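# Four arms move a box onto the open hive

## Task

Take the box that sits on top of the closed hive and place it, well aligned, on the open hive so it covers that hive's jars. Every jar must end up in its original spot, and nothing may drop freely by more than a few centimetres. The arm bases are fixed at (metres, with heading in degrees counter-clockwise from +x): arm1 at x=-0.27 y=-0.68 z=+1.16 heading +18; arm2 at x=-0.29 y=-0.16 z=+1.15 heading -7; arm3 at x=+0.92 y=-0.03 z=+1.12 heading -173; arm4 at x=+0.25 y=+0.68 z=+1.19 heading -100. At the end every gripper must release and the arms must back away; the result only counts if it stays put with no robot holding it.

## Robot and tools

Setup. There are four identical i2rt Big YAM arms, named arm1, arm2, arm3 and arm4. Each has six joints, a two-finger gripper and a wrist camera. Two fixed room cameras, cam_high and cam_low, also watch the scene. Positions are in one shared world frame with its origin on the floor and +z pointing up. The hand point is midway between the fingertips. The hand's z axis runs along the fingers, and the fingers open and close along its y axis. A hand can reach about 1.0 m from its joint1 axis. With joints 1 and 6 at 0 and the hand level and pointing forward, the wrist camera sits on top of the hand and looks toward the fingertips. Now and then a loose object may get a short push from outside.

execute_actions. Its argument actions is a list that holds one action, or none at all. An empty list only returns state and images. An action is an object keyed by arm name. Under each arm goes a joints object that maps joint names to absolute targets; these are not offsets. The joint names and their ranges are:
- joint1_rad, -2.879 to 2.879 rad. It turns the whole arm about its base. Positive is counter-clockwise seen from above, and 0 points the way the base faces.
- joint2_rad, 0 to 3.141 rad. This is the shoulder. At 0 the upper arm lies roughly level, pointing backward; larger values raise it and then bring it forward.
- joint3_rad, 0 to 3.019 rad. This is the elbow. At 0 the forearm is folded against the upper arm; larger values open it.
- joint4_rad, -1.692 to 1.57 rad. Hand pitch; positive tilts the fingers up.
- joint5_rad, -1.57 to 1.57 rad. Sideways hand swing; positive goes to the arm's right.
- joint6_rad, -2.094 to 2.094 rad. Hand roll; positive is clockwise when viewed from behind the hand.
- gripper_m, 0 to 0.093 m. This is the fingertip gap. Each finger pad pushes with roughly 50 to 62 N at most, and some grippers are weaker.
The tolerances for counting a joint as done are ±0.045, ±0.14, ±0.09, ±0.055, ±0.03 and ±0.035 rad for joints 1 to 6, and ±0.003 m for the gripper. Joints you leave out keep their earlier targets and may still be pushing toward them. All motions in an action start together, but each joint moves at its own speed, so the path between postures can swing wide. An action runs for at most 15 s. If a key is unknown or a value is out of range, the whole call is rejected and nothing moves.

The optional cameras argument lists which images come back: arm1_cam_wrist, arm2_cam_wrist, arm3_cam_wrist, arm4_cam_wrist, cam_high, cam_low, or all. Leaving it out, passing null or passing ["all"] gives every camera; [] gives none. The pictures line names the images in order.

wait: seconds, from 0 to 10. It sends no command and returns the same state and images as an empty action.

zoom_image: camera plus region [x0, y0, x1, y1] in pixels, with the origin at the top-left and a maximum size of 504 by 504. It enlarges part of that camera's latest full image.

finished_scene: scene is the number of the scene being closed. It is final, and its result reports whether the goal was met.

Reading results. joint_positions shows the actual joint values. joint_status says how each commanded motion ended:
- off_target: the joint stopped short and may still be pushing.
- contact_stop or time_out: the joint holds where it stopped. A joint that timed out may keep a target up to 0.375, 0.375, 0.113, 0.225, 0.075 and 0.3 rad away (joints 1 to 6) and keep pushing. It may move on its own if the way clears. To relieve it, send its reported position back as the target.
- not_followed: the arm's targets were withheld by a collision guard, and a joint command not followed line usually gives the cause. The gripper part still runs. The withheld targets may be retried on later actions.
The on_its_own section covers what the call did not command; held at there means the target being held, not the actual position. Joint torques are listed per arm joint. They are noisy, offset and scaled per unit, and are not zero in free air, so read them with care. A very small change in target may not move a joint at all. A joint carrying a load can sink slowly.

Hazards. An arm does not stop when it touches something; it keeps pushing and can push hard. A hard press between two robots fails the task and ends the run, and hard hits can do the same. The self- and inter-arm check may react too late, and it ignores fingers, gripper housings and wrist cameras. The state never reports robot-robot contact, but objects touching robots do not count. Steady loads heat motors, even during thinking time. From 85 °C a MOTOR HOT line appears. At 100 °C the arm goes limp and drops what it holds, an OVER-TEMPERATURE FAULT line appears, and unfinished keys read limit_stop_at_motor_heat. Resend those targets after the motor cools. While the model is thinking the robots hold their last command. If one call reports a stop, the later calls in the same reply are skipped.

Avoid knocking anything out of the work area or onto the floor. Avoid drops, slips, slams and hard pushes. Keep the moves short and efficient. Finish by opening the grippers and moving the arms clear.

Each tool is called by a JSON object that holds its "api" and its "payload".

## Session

{"api": "execute_actions", "payload": {"actions": []}}

Scene clock: 0.00 s.
Joint torques (N m, as the arm reports them, + toward a larger angle): no reading
arm1.joint_positions: joint1_rad=-0.820 joint2_rad=+0.475 joint3_rad=+1.350 joint4_rad=-1.450 joint5_rad=-0.183 joint6_rad=+0.184 gripper_m=+0.095
arm1.joint_status: not commanded
arm1.hand: x=-0.1181 y=-0.7346 z=+1.6811 quat_wxyz=(-0.485, -0.254, -0.837, -0.007) (m; scene frame)
arm2.joint_positions: joint1_rad=-0.118 joint2_rad=+0.444 joint3_rad=+1.449 joint4_rad=-1.336 joint5_rad=+0.184 joint6_rad=-0.493 gripper_m=+0.095
arm2.joint_status: not commanded
arm2.hand: x=-0.1603 y=-0.2276 z=+1.7507 quat_wxyz=(-0.510, +0.044, -0.814, +0.275) (m; scene frame)
arm3.joint_positions: joint1_rad=+0.591 joint2_rad=+0.541 joint3_rad=+1.405 joint4_rad=-1.547 joint5_rad=-0.154 joint6_rad=-0.334 gripper_m=+0.094
arm3.joint_status: not commanded
arm3.hand: x=+0.8044 y=-0.1691 z=+1.6328 quat_wxyz=(-0.149, -0.767, -0.479, +0.400) (m; scene frame)
arm4.joint_positions: joint1_rad=+0.692 joint2_rad=+0.450 joint3_rad=+1.406 joint4_rad=-1.485 joint5_rad=+0.048 joint6_rad=+0.118 gripper_m=+0.095
arm4.joint_status: not commanded
arm4.hand: x=+0.3163 y=+0.5553 z=+1.7336 quat_wxyz=(-0.437, -0.488, -0.714, +0.247) (m; scene frame)
pictures: arm1_cam_wrist, arm2_cam_wrist, arm3_cam_wrist, arm4_cam_wrist, cam_high, cam_low
Images, in order (width x height): arm1_cam_wrist 896x504, arm2_cam_wrist 896x504, arm3_cam_wrist 896x504, arm4_cam_wrist 896x504, cam_high 896x504, cam_low 896x504.

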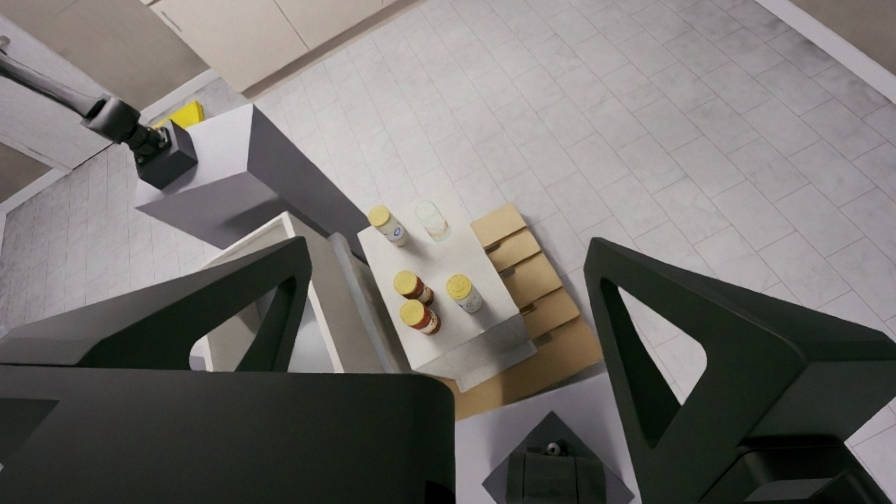

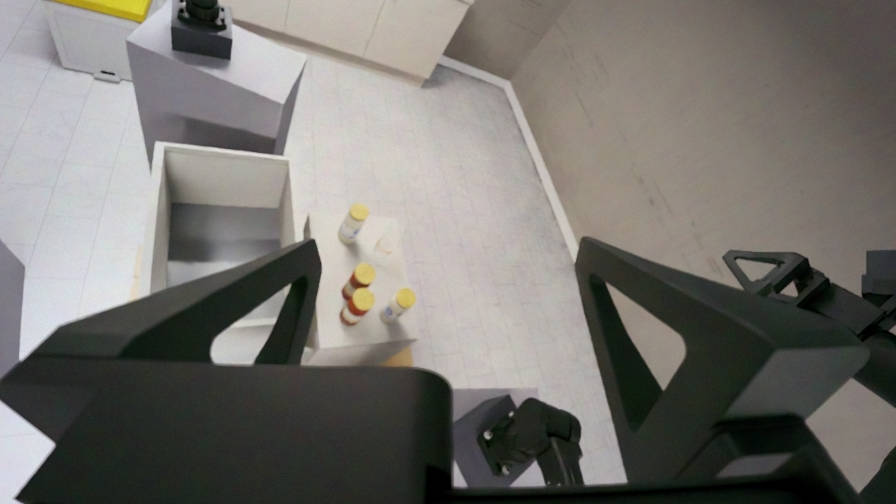

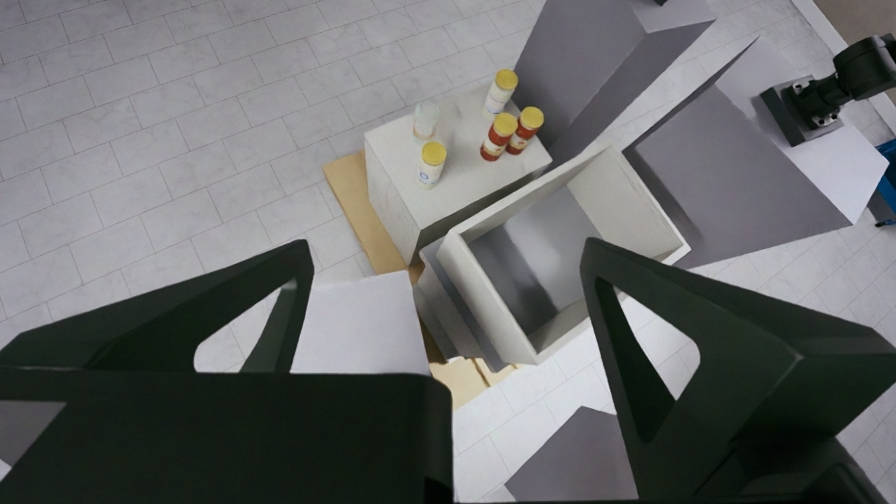

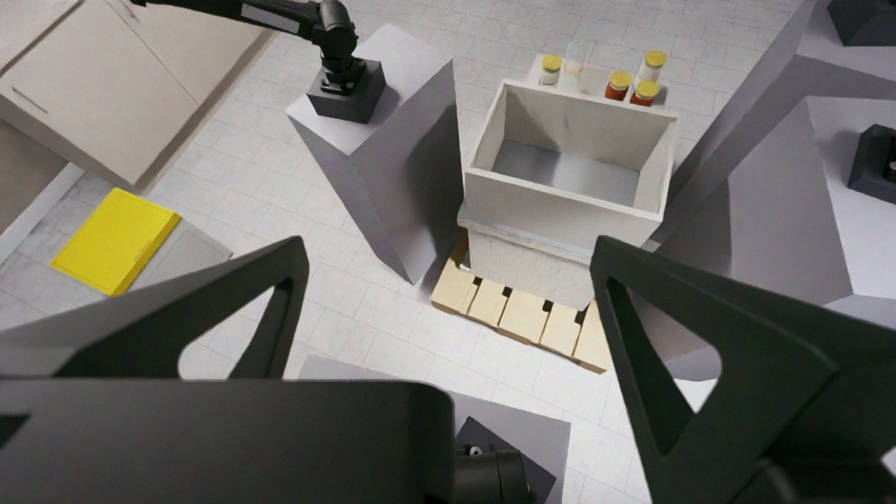

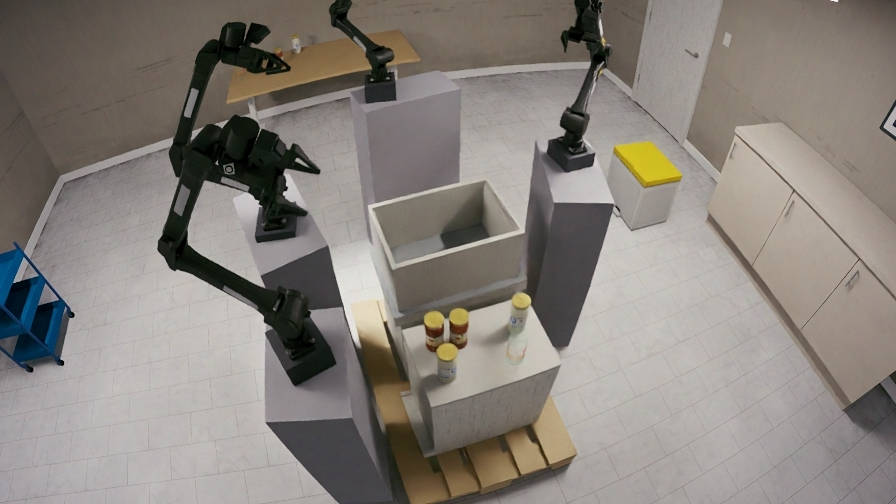

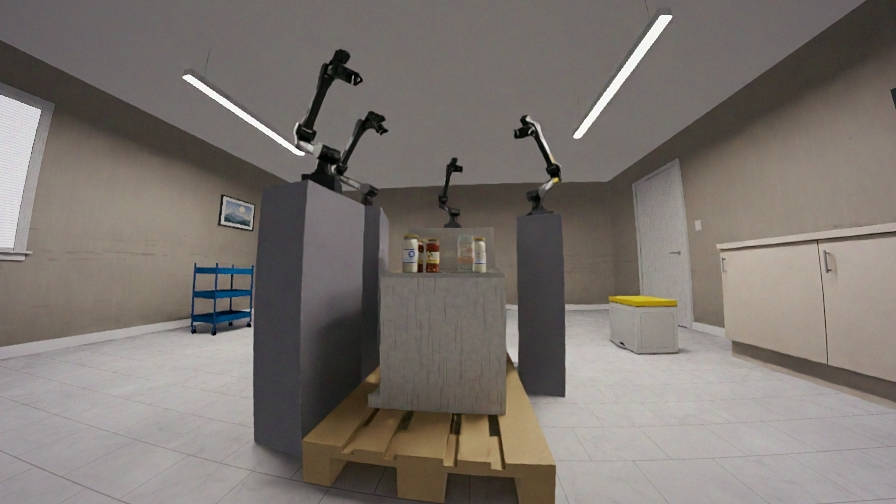

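{"api": "execute_actions", "payload": {"actions": [{"arm1":{"joints":{"joint1_rad":-0.1,"joint2_rad":0.9,"joint3_rad":1.5,"joint4_rad":-1.45,"joint5_rad":0,"joint6_rad":0}},"arm2":{"joints":{"joint1_rad":0.12,"joint2_rad":0.9,"joint3_rad":1.5,"joint4_rad":-1.45,"joint5_rad":0,"joint6_rad":0}},"arm3":{"joints":{"joint1_rad":0.35,"joint2_rad":0.9,"joint3_rad":1.5,"joint4_rad":-1.45,"joint5_rad":0,"joint6_rad":0}},"arm4":{"joints":{"joint1_rad":0.2,"joint2_rad":1.1,"joint3_rad":1.75,"joint4_rad":-1.45,"joint5_rad":0,"joint6_rad":0}}}]}}

Scene clock: 12.57 s.
Joint torques (N m, as the arm reports them, + toward a larger angle): arm1=[-0.11 -2.32 10.73  1.31 -0.05 -0.1 ] | arm2=[ 0.39 -2.49 11.79  1.4  -0.19  0.22] | arm3=[-0.39 -1.79  9.6   2.33  0.17  0.13] | arm4=[ 1.4  -6.34  9.37  1.46 -0.04 -0.21]
arm1.joint_positions: joint1_rad=-0.108 joint2_rad=+0.906 joint3_rad=+1.473 joint4_rad=-1.451 joint5_rad=+0.000 joint6_rad=+0.010 gripper_m=+0.095
arm1.joint_status: all done
arm1.hand: x=+0.0357 y=-0.6158 z=+1.6435 quat_wxyz=(-0.339, +0.093, -0.935, -0.039) (m; scene frame)
arm2.joint_positions: joint1_rad=+0.113 joint2_rad=+0.899 joint3_rad=+1.477 joint4_rad=-1.435 joint5_rad=+0.003 joint6_rad=-0.014 gripper_m=+0.095
arm2.joint_status: all done
arm2.hand: x=+0.0279 y=-0.1668 z=+1.6446 quat_wxyz=(-0.347, -0.004, -0.938, +0.002) (m; scene frame)
arm3.joint_positions: joint1_rad=+0.354 joint2_rad=+0.898 joint3_rad=+1.487 joint4_rad=-1.472 joint5_rad=-0.004 joint6_rad=-0.016 gripper_m=+0.094
arm3.joint_status: all done
arm3.hand: x=+0.6381 y=-0.1816 z=+1.6016 quat_wxyz=(-0.077, -0.916, -0.230, +0.321) (m; scene frame)
arm4.joint_positions: joint1_rad=+0.204 joint2_rad=+1.103 joint3_rad=+1.726 joint4_rad=-1.456 joint5_rad=+0.000 joint6_rad=+0.015 gripper_m=+0.095
arm4.joint_status: all done
arm4.hand: x=+0.2634 y=+0.2968 z=+1.7326 quat_wxyz=(-0.264, -0.654, -0.662, +0.253) (m; scene frame)
pictures: arm1_cam_wrist, arm2_cam_wrist, arm3_cam_wrist, arm4_cam_wrist, cam_high, cam_low
Images, in order (width x height): arm1_cam_wrist 896x504, arm2_cam_wrist 896x504, arm3_cam_wrist 896x504, arm4_cam_wrist 896x504, cam_high 896x504, cam_low 896x504.

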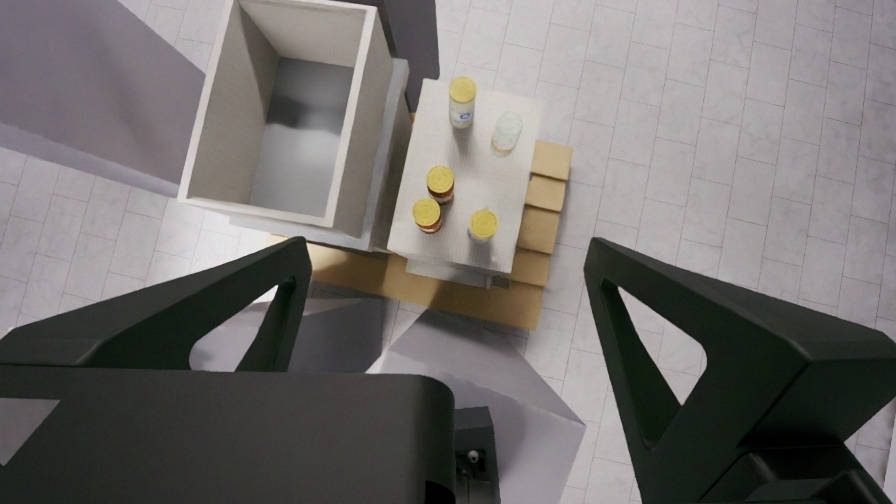

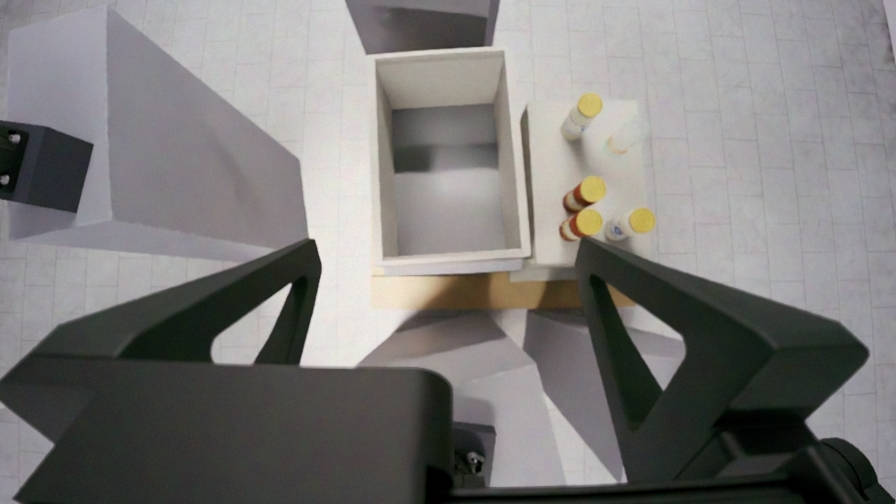

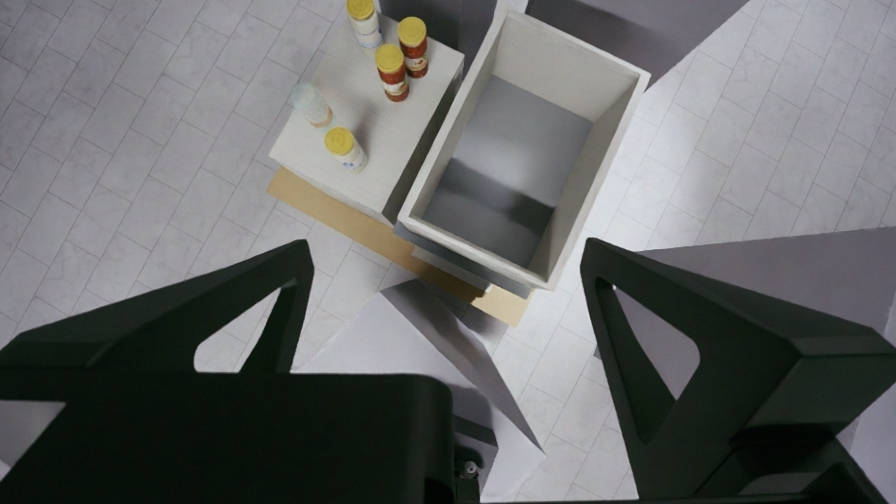

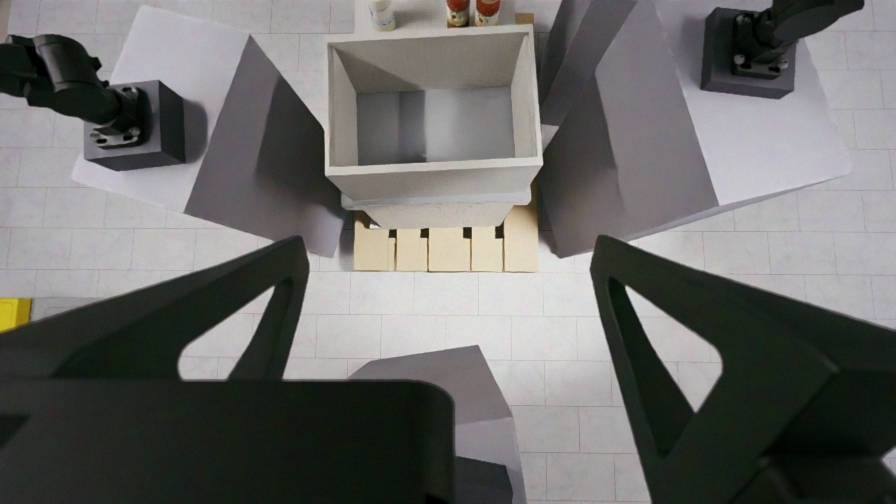

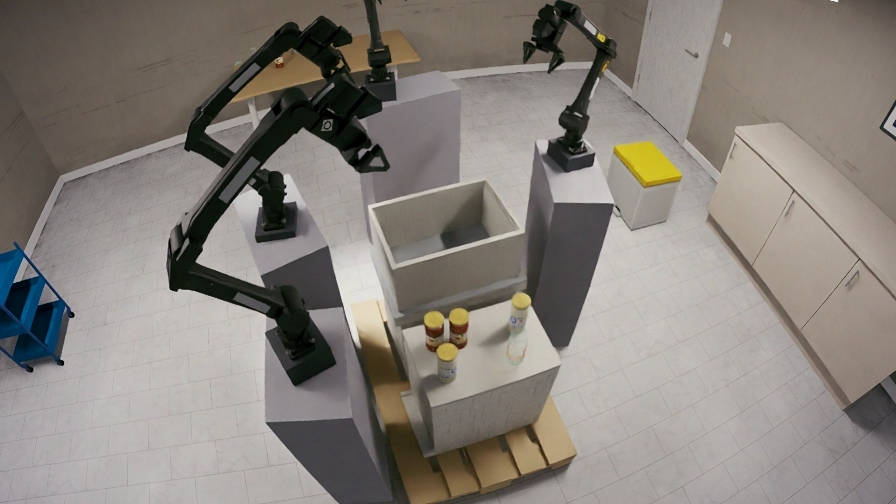

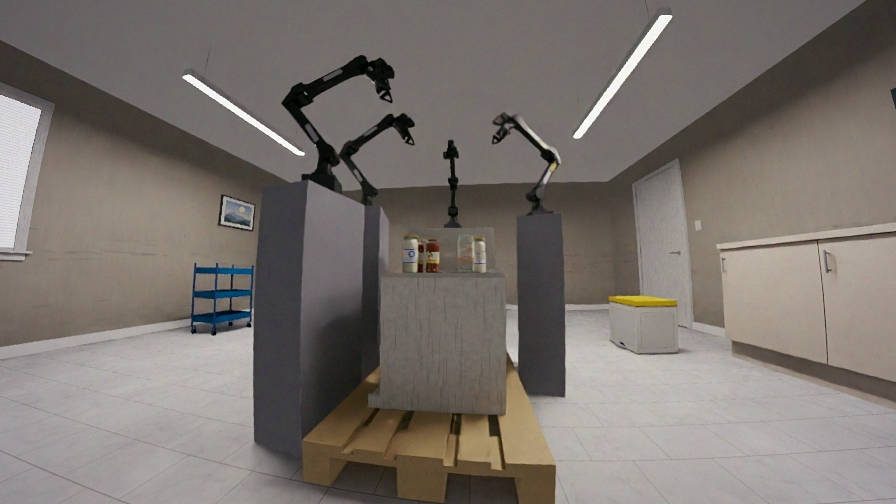

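Zooming for precise corner positions.

{"api": "zoom_image", "payload": {"camera": "arm2_cam_wrist", "region": [350, 30, 670, 300]}}

{"api": "zoom_image", "payload": {"camera": "arm1_cam_wrist", "region": [160, 0, 580, 300]}}

{"api": "zoom_image", "payload": {"camera": "arm3_cam_wrist", "region": [250, 0, 670, 300]}}

{"api": "zoom_image", "payload": {"camera": "arm4_cam_wrist", "region": [310, 0, 560, 240]}}

Region (350, 30, 670, 300) of arm2_cam_wrist's 896x504 image, scaled by 1.575, with more detail than that image has; it fills the top 425 rows of this view, and the rest is white.

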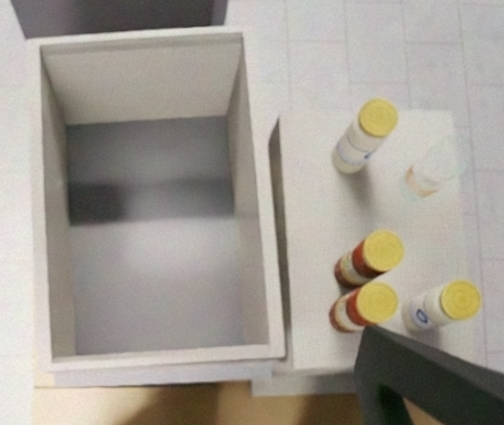

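Region (160, 0, 580, 300) of arm1_cam_wrist's 896x504 image, scaled by 1.200, with more detail than that image has; it fills the top 360 rows of this view, and the rest is white.

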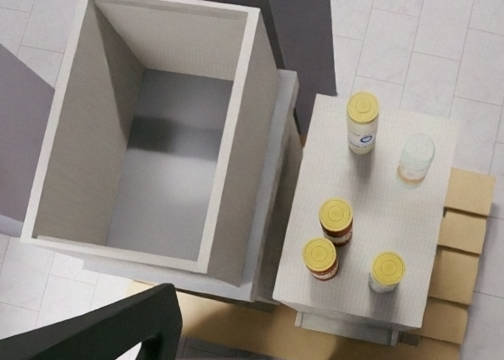

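Region (250, 0, 670, 300) of arm3_cam_wrist's 896x504 image, scaled by 1.200, with more detail than that image has; it fills the top 360 rows of this view, and the rest is white.

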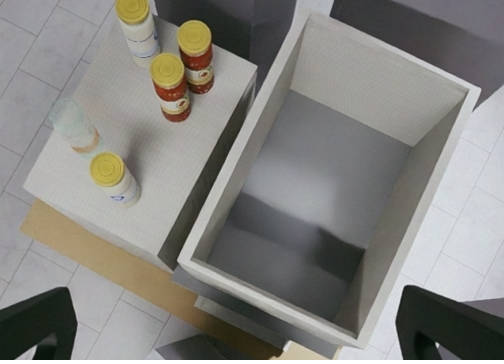

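Region (310, 0, 560, 240) of arm4_cam_wrist's 896x504 image, scaled by 2.016, with more detail than that image has; it fills the top 484 rows of this view, and the rest is white.

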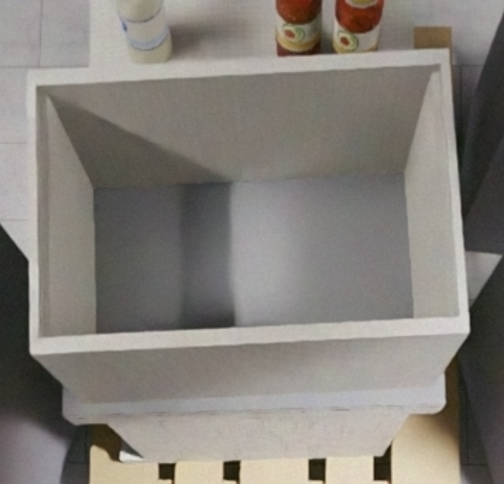

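{"api": "zoom_image", "payload": {"camera": "arm2_cam_wrist", "region": [360, 40, 528, 130]}}

{"api": "zoom_image", "payload": {"camera": "arm2_cam_wrist", "region": [365, 200, 545, 290]}}

{"api": "zoom_image", "payload": {"camera": "arm2_cam_wrist", "region": [500, 80, 668, 290]}}

{"api": "zoom_image", "payload": {"camera": "arm1_cam_wrist", "region": [370, 60, 570, 300]}}

Region (360, 40, 528, 130) of arm2_cam_wrist's 896x504 image, scaled by 3.000, with more detail than that image has; it fills the top 270 rows of this view, and the rest is white.

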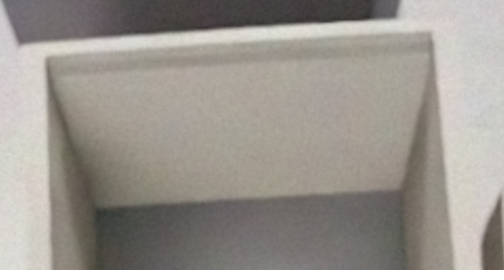

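Region (365, 200, 545, 290) of arm2_cam_wrist's 896x504 image, scaled by 2.800, with more detail than that image has.

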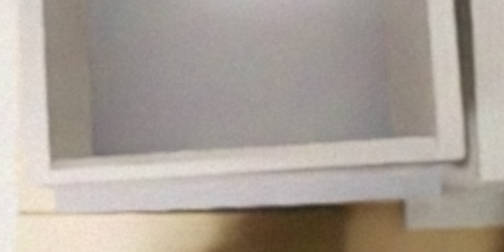

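Region (500, 80, 668, 290) of arm2_cam_wrist's 896x504 image, scaled by 2.400, with more detail than that image has; it fills the left 403 columns of this view, and the rest is white.

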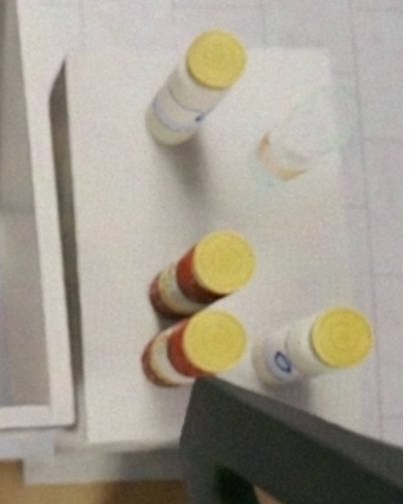

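Region (370, 60, 570, 300) of arm1_cam_wrist's 896x504 image, scaled by 2.100, with more detail than that image has.

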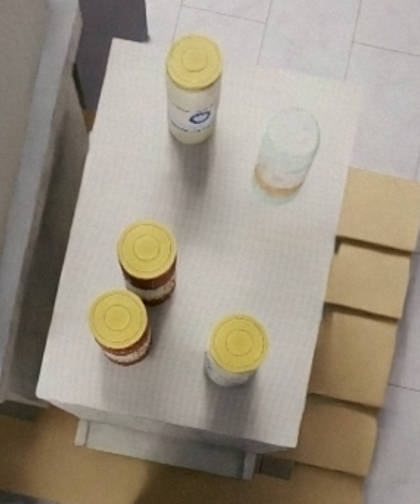

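{"api": "zoom_image", "payload": {"camera": "arm3_cam_wrist", "region": [390, 190, 570, 300]}}

{"api": "zoom_image", "payload": {"camera": "arm3_cam_wrist", "region": [485, 0, 665, 110]}}

{"api": "zoom_image", "payload": {"camera": "arm3_cam_wrist", "region": [255, 0, 475, 240]}}

{"api": "zoom_image", "payload": {"camera": "arm1_cam_wrist", "region": [170, 170, 400, 260]}}

Region (390, 190, 570, 300) of arm3_cam_wrist's 896x504 image, scaled by 2.800, with more detail than that image has.

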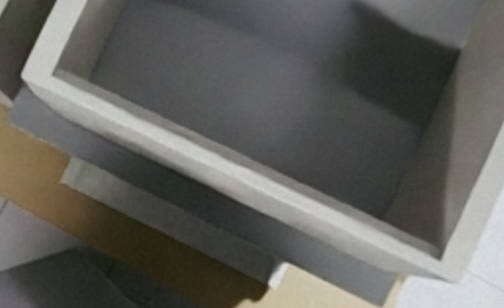

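Region (485, 0, 665, 110) of arm3_cam_wrist's 896x504 image, scaled by 2.800, with more detail than that image has.

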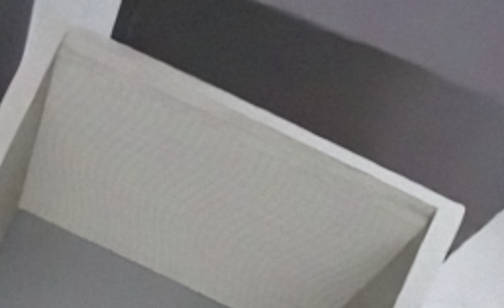

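Region (255, 0, 475, 240) of arm3_cam_wrist's 896x504 image, scaled by 2.100, with more detail than that image has; it fills the left 462 columns of this view, and the rest is white.

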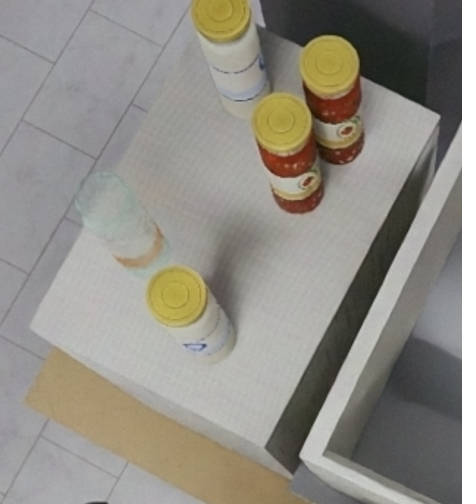

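Region (170, 170, 400, 260) of arm1_cam_wrist's 896x504 image, scaled by 2.191, with more detail than that image has; it fills the top 197 rows of this view, and the rest is white.

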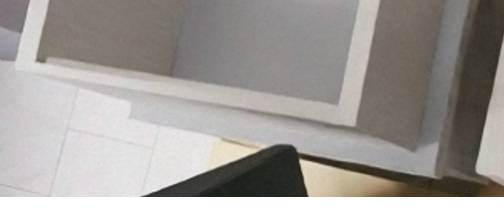

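{"api": "execute_actions", "payload": {"actions": [{"arm1":{"joints":{"joint1_rad":-0.65}},"arm2":{"joints":{"joint1_rad":0.095,"joint2_rad":1.835,"joint3_rad":0.82,"joint4_rad":-0.507,"joint5_rad":0,"joint6_rad":1.51,"gripper_m":0.093}},"arm3":{"joints":{"joint1_rad":0.183,"joint2_rad":1.695,"joint3_rad":0.77,"joint4_rad":-0.60,"joint5_rad":0,"joint6_rad":-1.325,"gripper_m":0.093}}}]}}

Scene clock: 66.67 s.
Joint torques (N m, as the arm reports them, + toward a larger angle): arm1=[-1.65 -2.28 10.67  1.44 -0.08 -0.11] | arm2=[-0.87 -9.35  6.25  1.52 -0.1   0.24] | arm3=[ 0.12 -9.38  5.97  0.98  0.05 -0.19] | arm4=[ 1.41 -6.3   9.39  1.46 -0.04 -0.2 ]
arm1.joint_positions: joint1_rad=-0.642 joint2_rad=+0.906 joint3_rad=+1.473 joint4_rad=-1.451 joint5_rad=+0.000 joint6_rad=+0.009 gripper_m=+0.095
arm1.joint_status: all done
arm1.hand: x=+0.0260 y=-0.7842 z=+1.6424 quat_wxyz=(-0.336, -0.157, -0.927, +0.049) (m; scene frame)
arm2.joint_positions: joint1_rad=+0.106 joint2_rad=+1.829 joint3_rad=+0.809 joint4_rad=-0.525 joint5_rad=+0.002 joint6_rad=+1.496 gripper_m=+0.093
arm2.joint_status: all done
arm2.hand: x=+0.0959 y=-0.1648 z=+1.0607 quat_wxyz=(-0.006, -0.689, -0.725, -0.011) (m; scene frame)
arm3.joint_positions: joint1_rad=+0.181 joint2_rad=+1.688 joint3_rad=+0.761 joint4_rad=-0.618 joint5_rad=-0.003 joint6_rad=-1.309 gripper_m=+0.093
arm3.joint_status: all done
arm3.hand: x=+0.5710 y=-0.1441 z=+1.0570 quat_wxyz=(+0.002, -0.693, -0.721, +0.005) (m; scene frame)
arm4.joint_positions: joint1_rad=+0.204 joint2_rad=+1.103 joint3_rad=+1.726 joint4_rad=-1.456 joint5_rad=+0.000 joint6_rad=+0.015 gripper_m=+0.095
arm4.joint_status: not commanded
arm4.hand: x=+0.2634 y=+0.2968 z=+1.7326 quat_wxyz=(-0.264, -0.654, -0.662, +0.253) (m; scene frame)
pictures: arm1_cam_wrist, arm2_cam_wrist, arm3_cam_wrist, arm4_cam_wrist, cam_high, cam_low
Images, in order (width x height): arm1_cam_wrist 896x504, arm2_cam_wrist 896x504, arm3_cam_wrist 896x504, arm4_cam_wrist 896x504, cam_high 896x504, cam_low 896x504.

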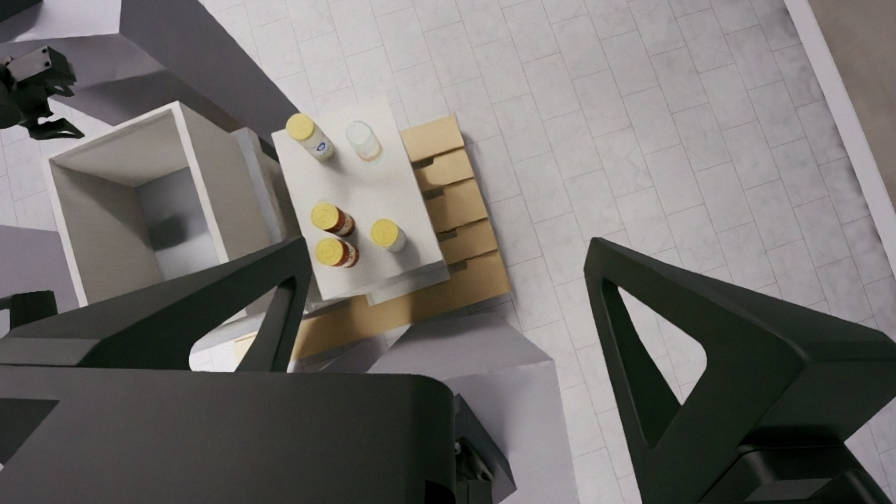

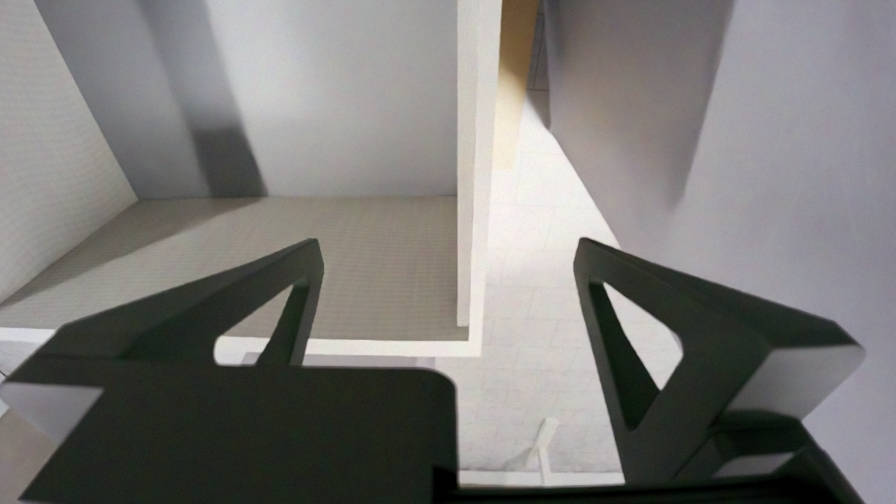

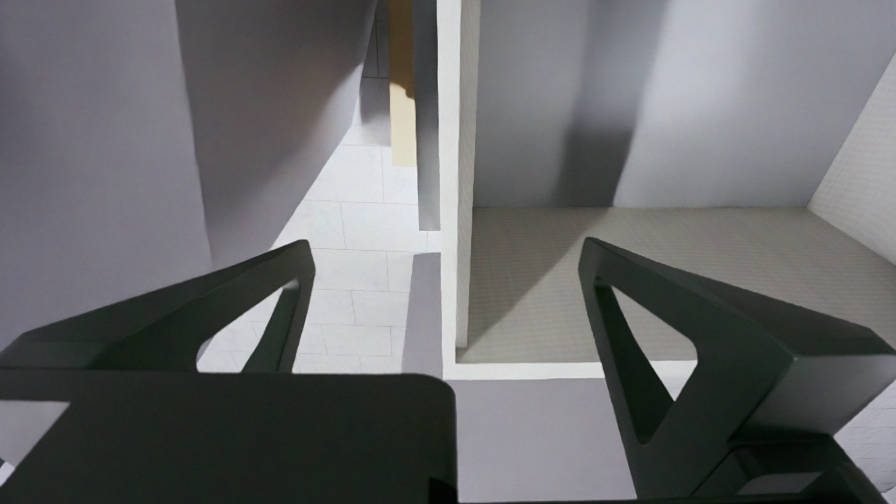

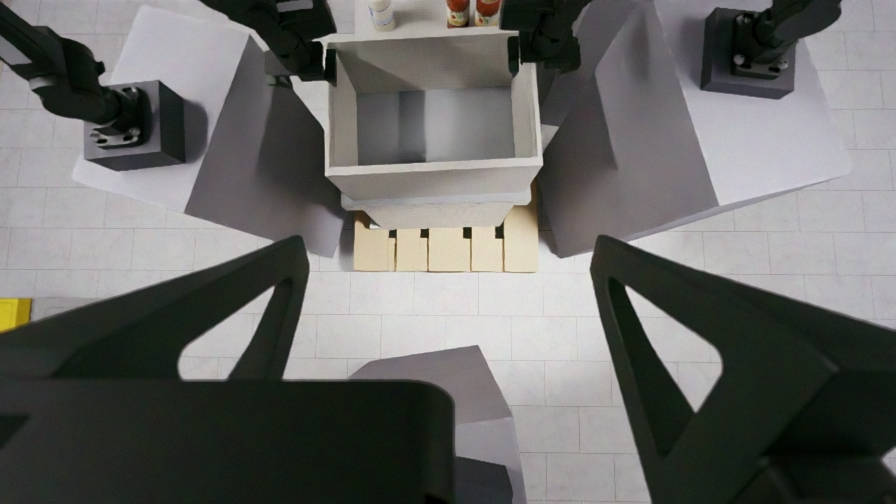

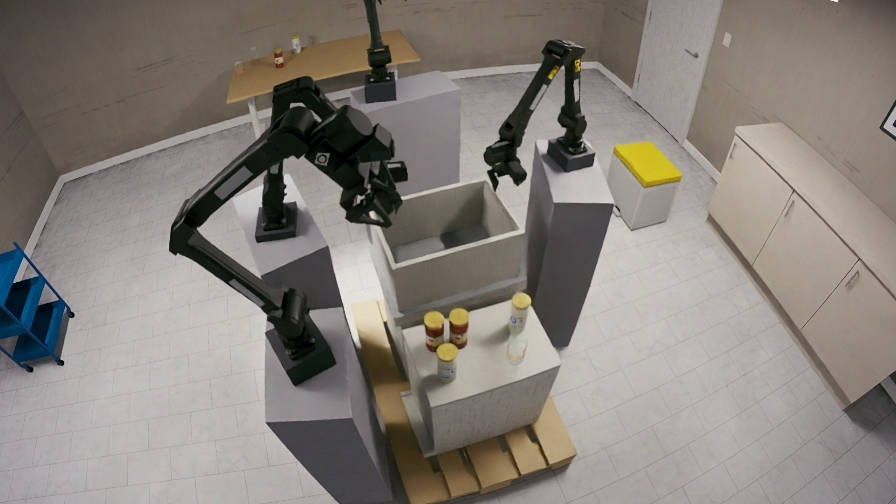

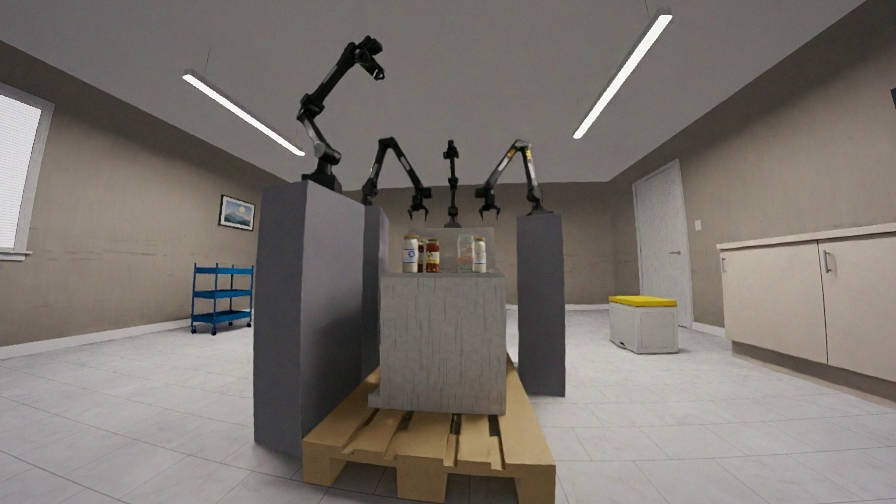

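{"api": "execute_actions", "payload": {"actions": [{"arm2":{"joints":{"joint2_rad":2.26,"joint3_rad":0.875,"joint4_rad":-0.15}},"arm3":{"joints":{"joint2_rad":2.132,"joint3_rad":0.835,"joint4_rad":-0.24}}}], "cameras": ["arm2_cam_wrist","arm3_cam_wrist","arm4_cam_wrist","cam_high"]}}

Scene clock: 76.97 s.
Joint torques (N m, as the arm reports them, + toward a larger angle): arm1=[-1.69 -2.29 10.77  1.39 -0.03 -0.09] | arm2=[-0.83  1.42  4.25  5.56 -0.1   0.2 ] | arm3=[ -0.08 -12.99   2.76   0.94   0.1   -0.16] | arm4=[ 1.43 -6.27  9.44  1.45 -0.03 -0.21]
arm1.joint_positions: joint1_rad=-0.642 joint2_rad=+0.906 joint3_rad=+1.473 joint4_rad=-1.451 joint5_rad=+0.000 joint6_rad=+0.009 gripper_m=+0.095
arm1.joint_status: not commanded
arm1.hand: x=+0.0260 y=-0.7842 z=+1.6424 quat_wxyz=(-0.336, -0.157, -0.927, +0.049) (m; scene frame)
arm2.joint_positions: joint1_rad=+0.105 joint2_rad=+2.081 joint3_rad=+0.871 joint4_rad=-0.268 joint5_rad=+0.002 joint6_rad=+1.500 gripper_m=+0.093
arm2.joint_status: joint2_rad time_out (moved +0.252 of +0.431); joint4_rad time_out (moved +0.256 of +0.375); the others done
arm2.on_its_own: joint2_rad reads +2.081 and still pushes toward +2.260 since a time_out; joint4_rad reads -0.268 and still pushes toward -0.150 since a time_out
arm2.hand: x=+0.1287 y=-0.1649 z=+0.9780 quat_wxyz=(-0.030, -0.690, -0.722, -0.033) (m; scene frame)
arm3.joint_positions: joint1_rad=+0.181 joint2_rad=+2.140 joint3_rad=+0.830 joint4_rad=-0.258 joint5_rad=-0.005 joint6_rad=-1.311 gripper_m=+0.093
arm3.joint_status: all done
arm3.hand: x=+0.5603 y=-0.1473 z=+0.9074 quat_wxyz=(-0.003, -0.692, -0.722, -0.005) (m; scene frame)
arm4.joint_positions: joint1_rad=+0.204 joint2_rad=+1.103 joint3_rad=+1.726 joint4_rad=-1.456 joint5_rad=+0.000 joint6_rad=+0.015 gripper_m=+0.095
arm4.joint_status: not commanded
arm4.hand: x=+0.2634 y=+0.2968 z=+1.7326 quat_wxyz=(-0.264, -0.654, -0.662, +0.253) (m; scene frame)
pictures: arm2_cam_wrist, arm3_cam_wrist, arm4_cam_wrist, cam_high
Images, in order (width x height): arm2_cam_wrist 896x504, arm3_cam_wrist 896x504, arm4_cam_wrist 896x504, cam_high 896x504.

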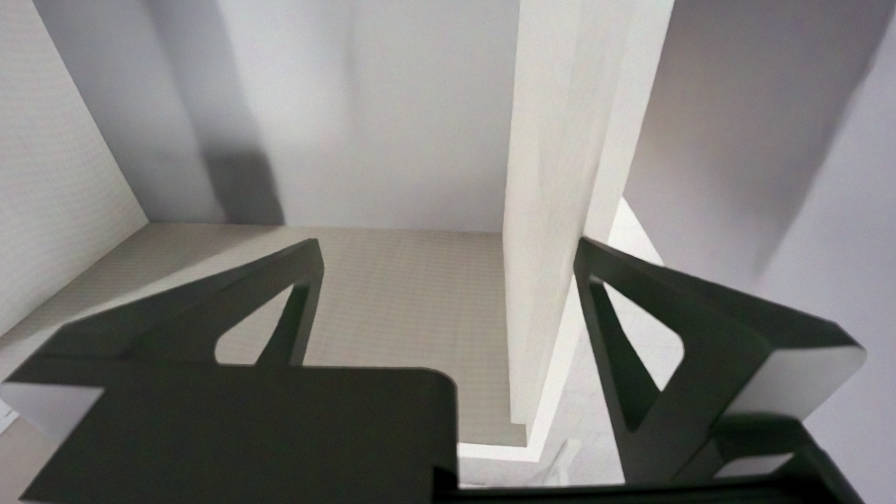

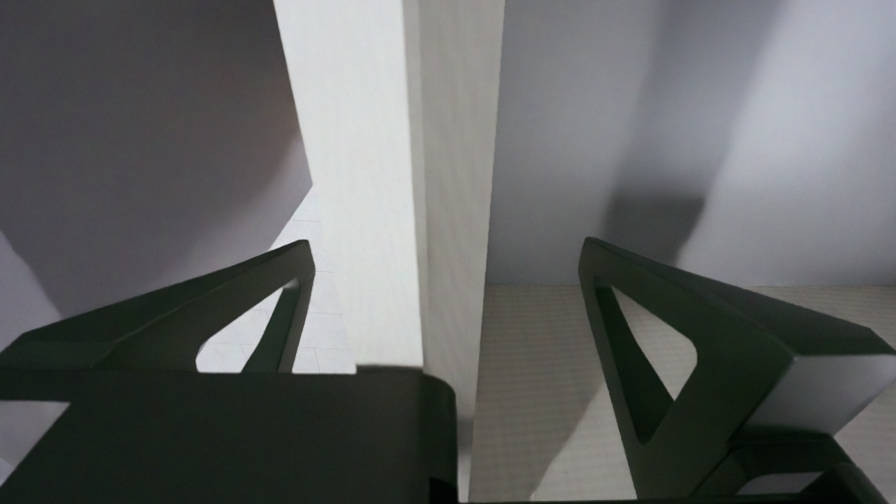

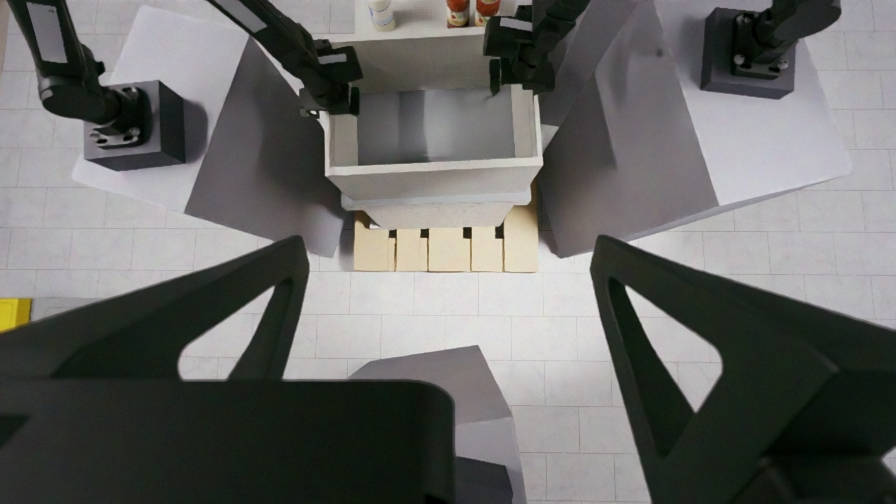

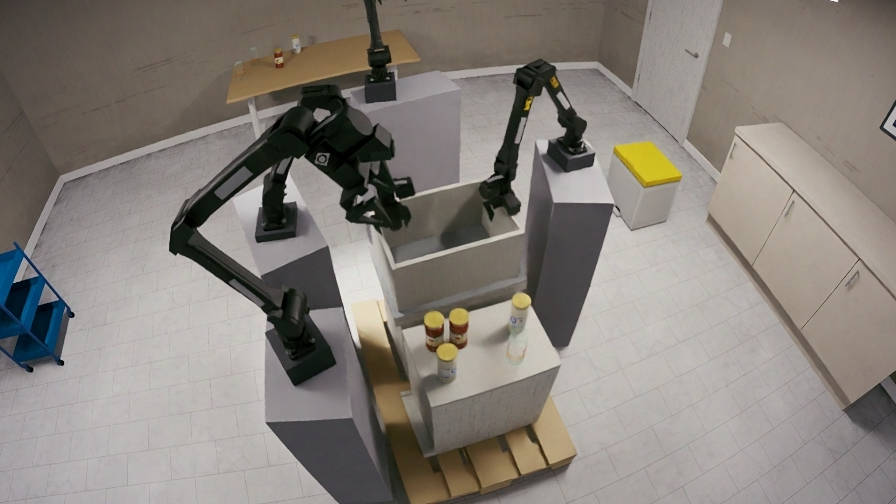

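{"api": "execute_actions", "payload": {"actions": [{"arm2":{"joints":{"joint2_rad":1.97,"joint3_rad":0.78,"joint4_rad":-0.36}}}], "cameras": ["arm2_cam_wrist","arm3_cam_wrist","arm4_cam_wrist"]}}

Scene clock: 80.57 s.
Joint torques (N m, as the arm reports them, + toward a larger angle): arm1=[-1.34 -2.64 10.71  1.41 -0.07 -0.09] | arm2=[ -0.69 -10.69   4.93   0.55  -0.1    0.2 ] | arm3=[ -0.18 -12.97   2.77   0.93   0.09  -0.16] | arm4=[ 1.41 -6.3   9.41  1.45 -0.04 -0.21]
arm1.joint_positions: joint1_rad=-0.642 joint2_rad=+0.906 joint3_rad=+1.473 joint4_rad=-1.451 joint5_rad=+0.000 joint6_rad=+0.009 gripper_m=+0.095
arm1.joint_status: not commanded
arm1.hand: x=+0.0260 y=-0.7842 z=+1.6424 quat_wxyz=(-0.336, -0.157, -0.927, +0.049) (m; scene frame)
arm2.joint_positions: joint1_rad=+0.105 joint2_rad=+1.983 joint3_rad=+0.768 joint4_rad=-0.351 joint5_rad=+0.002 joint6_rad=+1.500 gripper_m=+0.093
arm2.joint_status: all done
arm2.hand: x=+0.0746 y=-0.1638 z=+0.9988 quat_wxyz=(+0.003, -0.691, -0.723, -0.003) (m; scene frame)
arm3.joint_positions: joint1_rad=+0.181 joint2_rad=+2.140 joint3_rad=+0.830 joint4_rad=-0.258 joint5_rad=-0.005 joint6_rad=-1.311 gripper_m=+0.093
arm3.joint_status: not commanded
arm3.hand: x=+0.5603 y=-0.1473 z=+0.9074 quat_wxyz=(-0.003, -0.692, -0.722, -0.005) (m; scene frame)
arm4.joint_positions: joint1_rad=+0.204 joint2_rad=+1.103 joint3_rad=+1.726 joint4_rad=-1.456 joint5_rad=+0.000 joint6_rad=+0.015 gripper_m=+0.095
arm4.joint_status: not commanded
arm4.hand: x=+0.2634 y=+0.2968 z=+1.7326 quat_wxyz=(-0.264, -0.654, -0.662, +0.253) (m; scene frame)
pictures: arm2_cam_wrist, arm3_cam_wrist, arm4_cam_wrist
Images, in order (width x height): arm2_cam_wrist 896x504, arm3_cam_wrist 896x504, arm4_cam_wrist 896x504.

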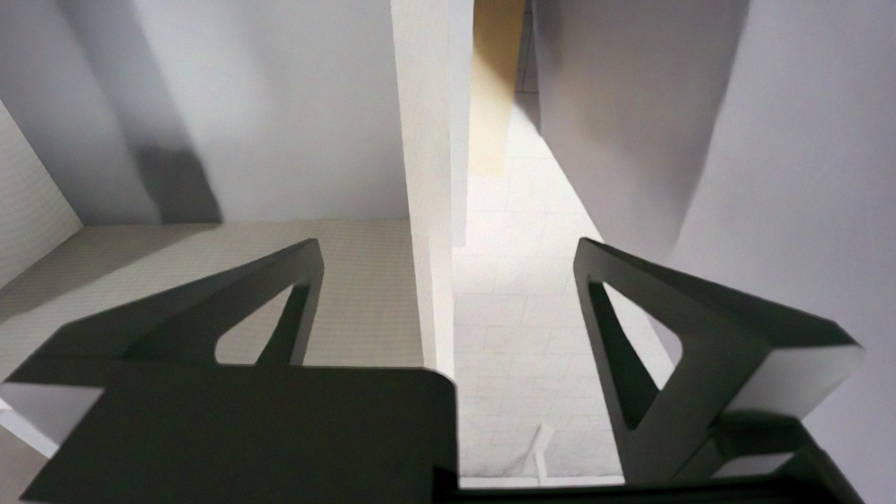

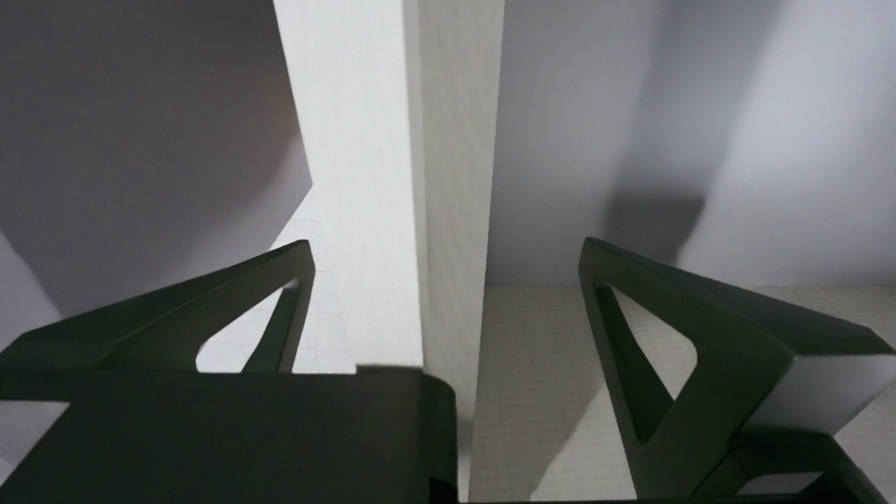

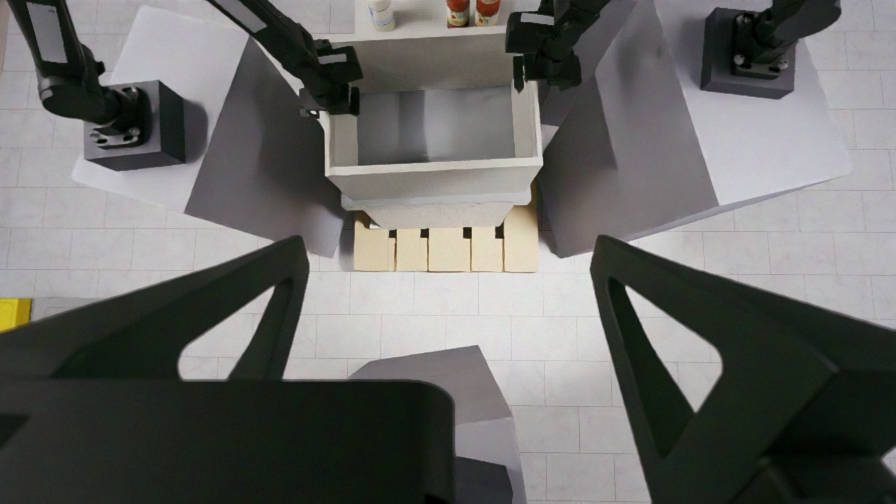

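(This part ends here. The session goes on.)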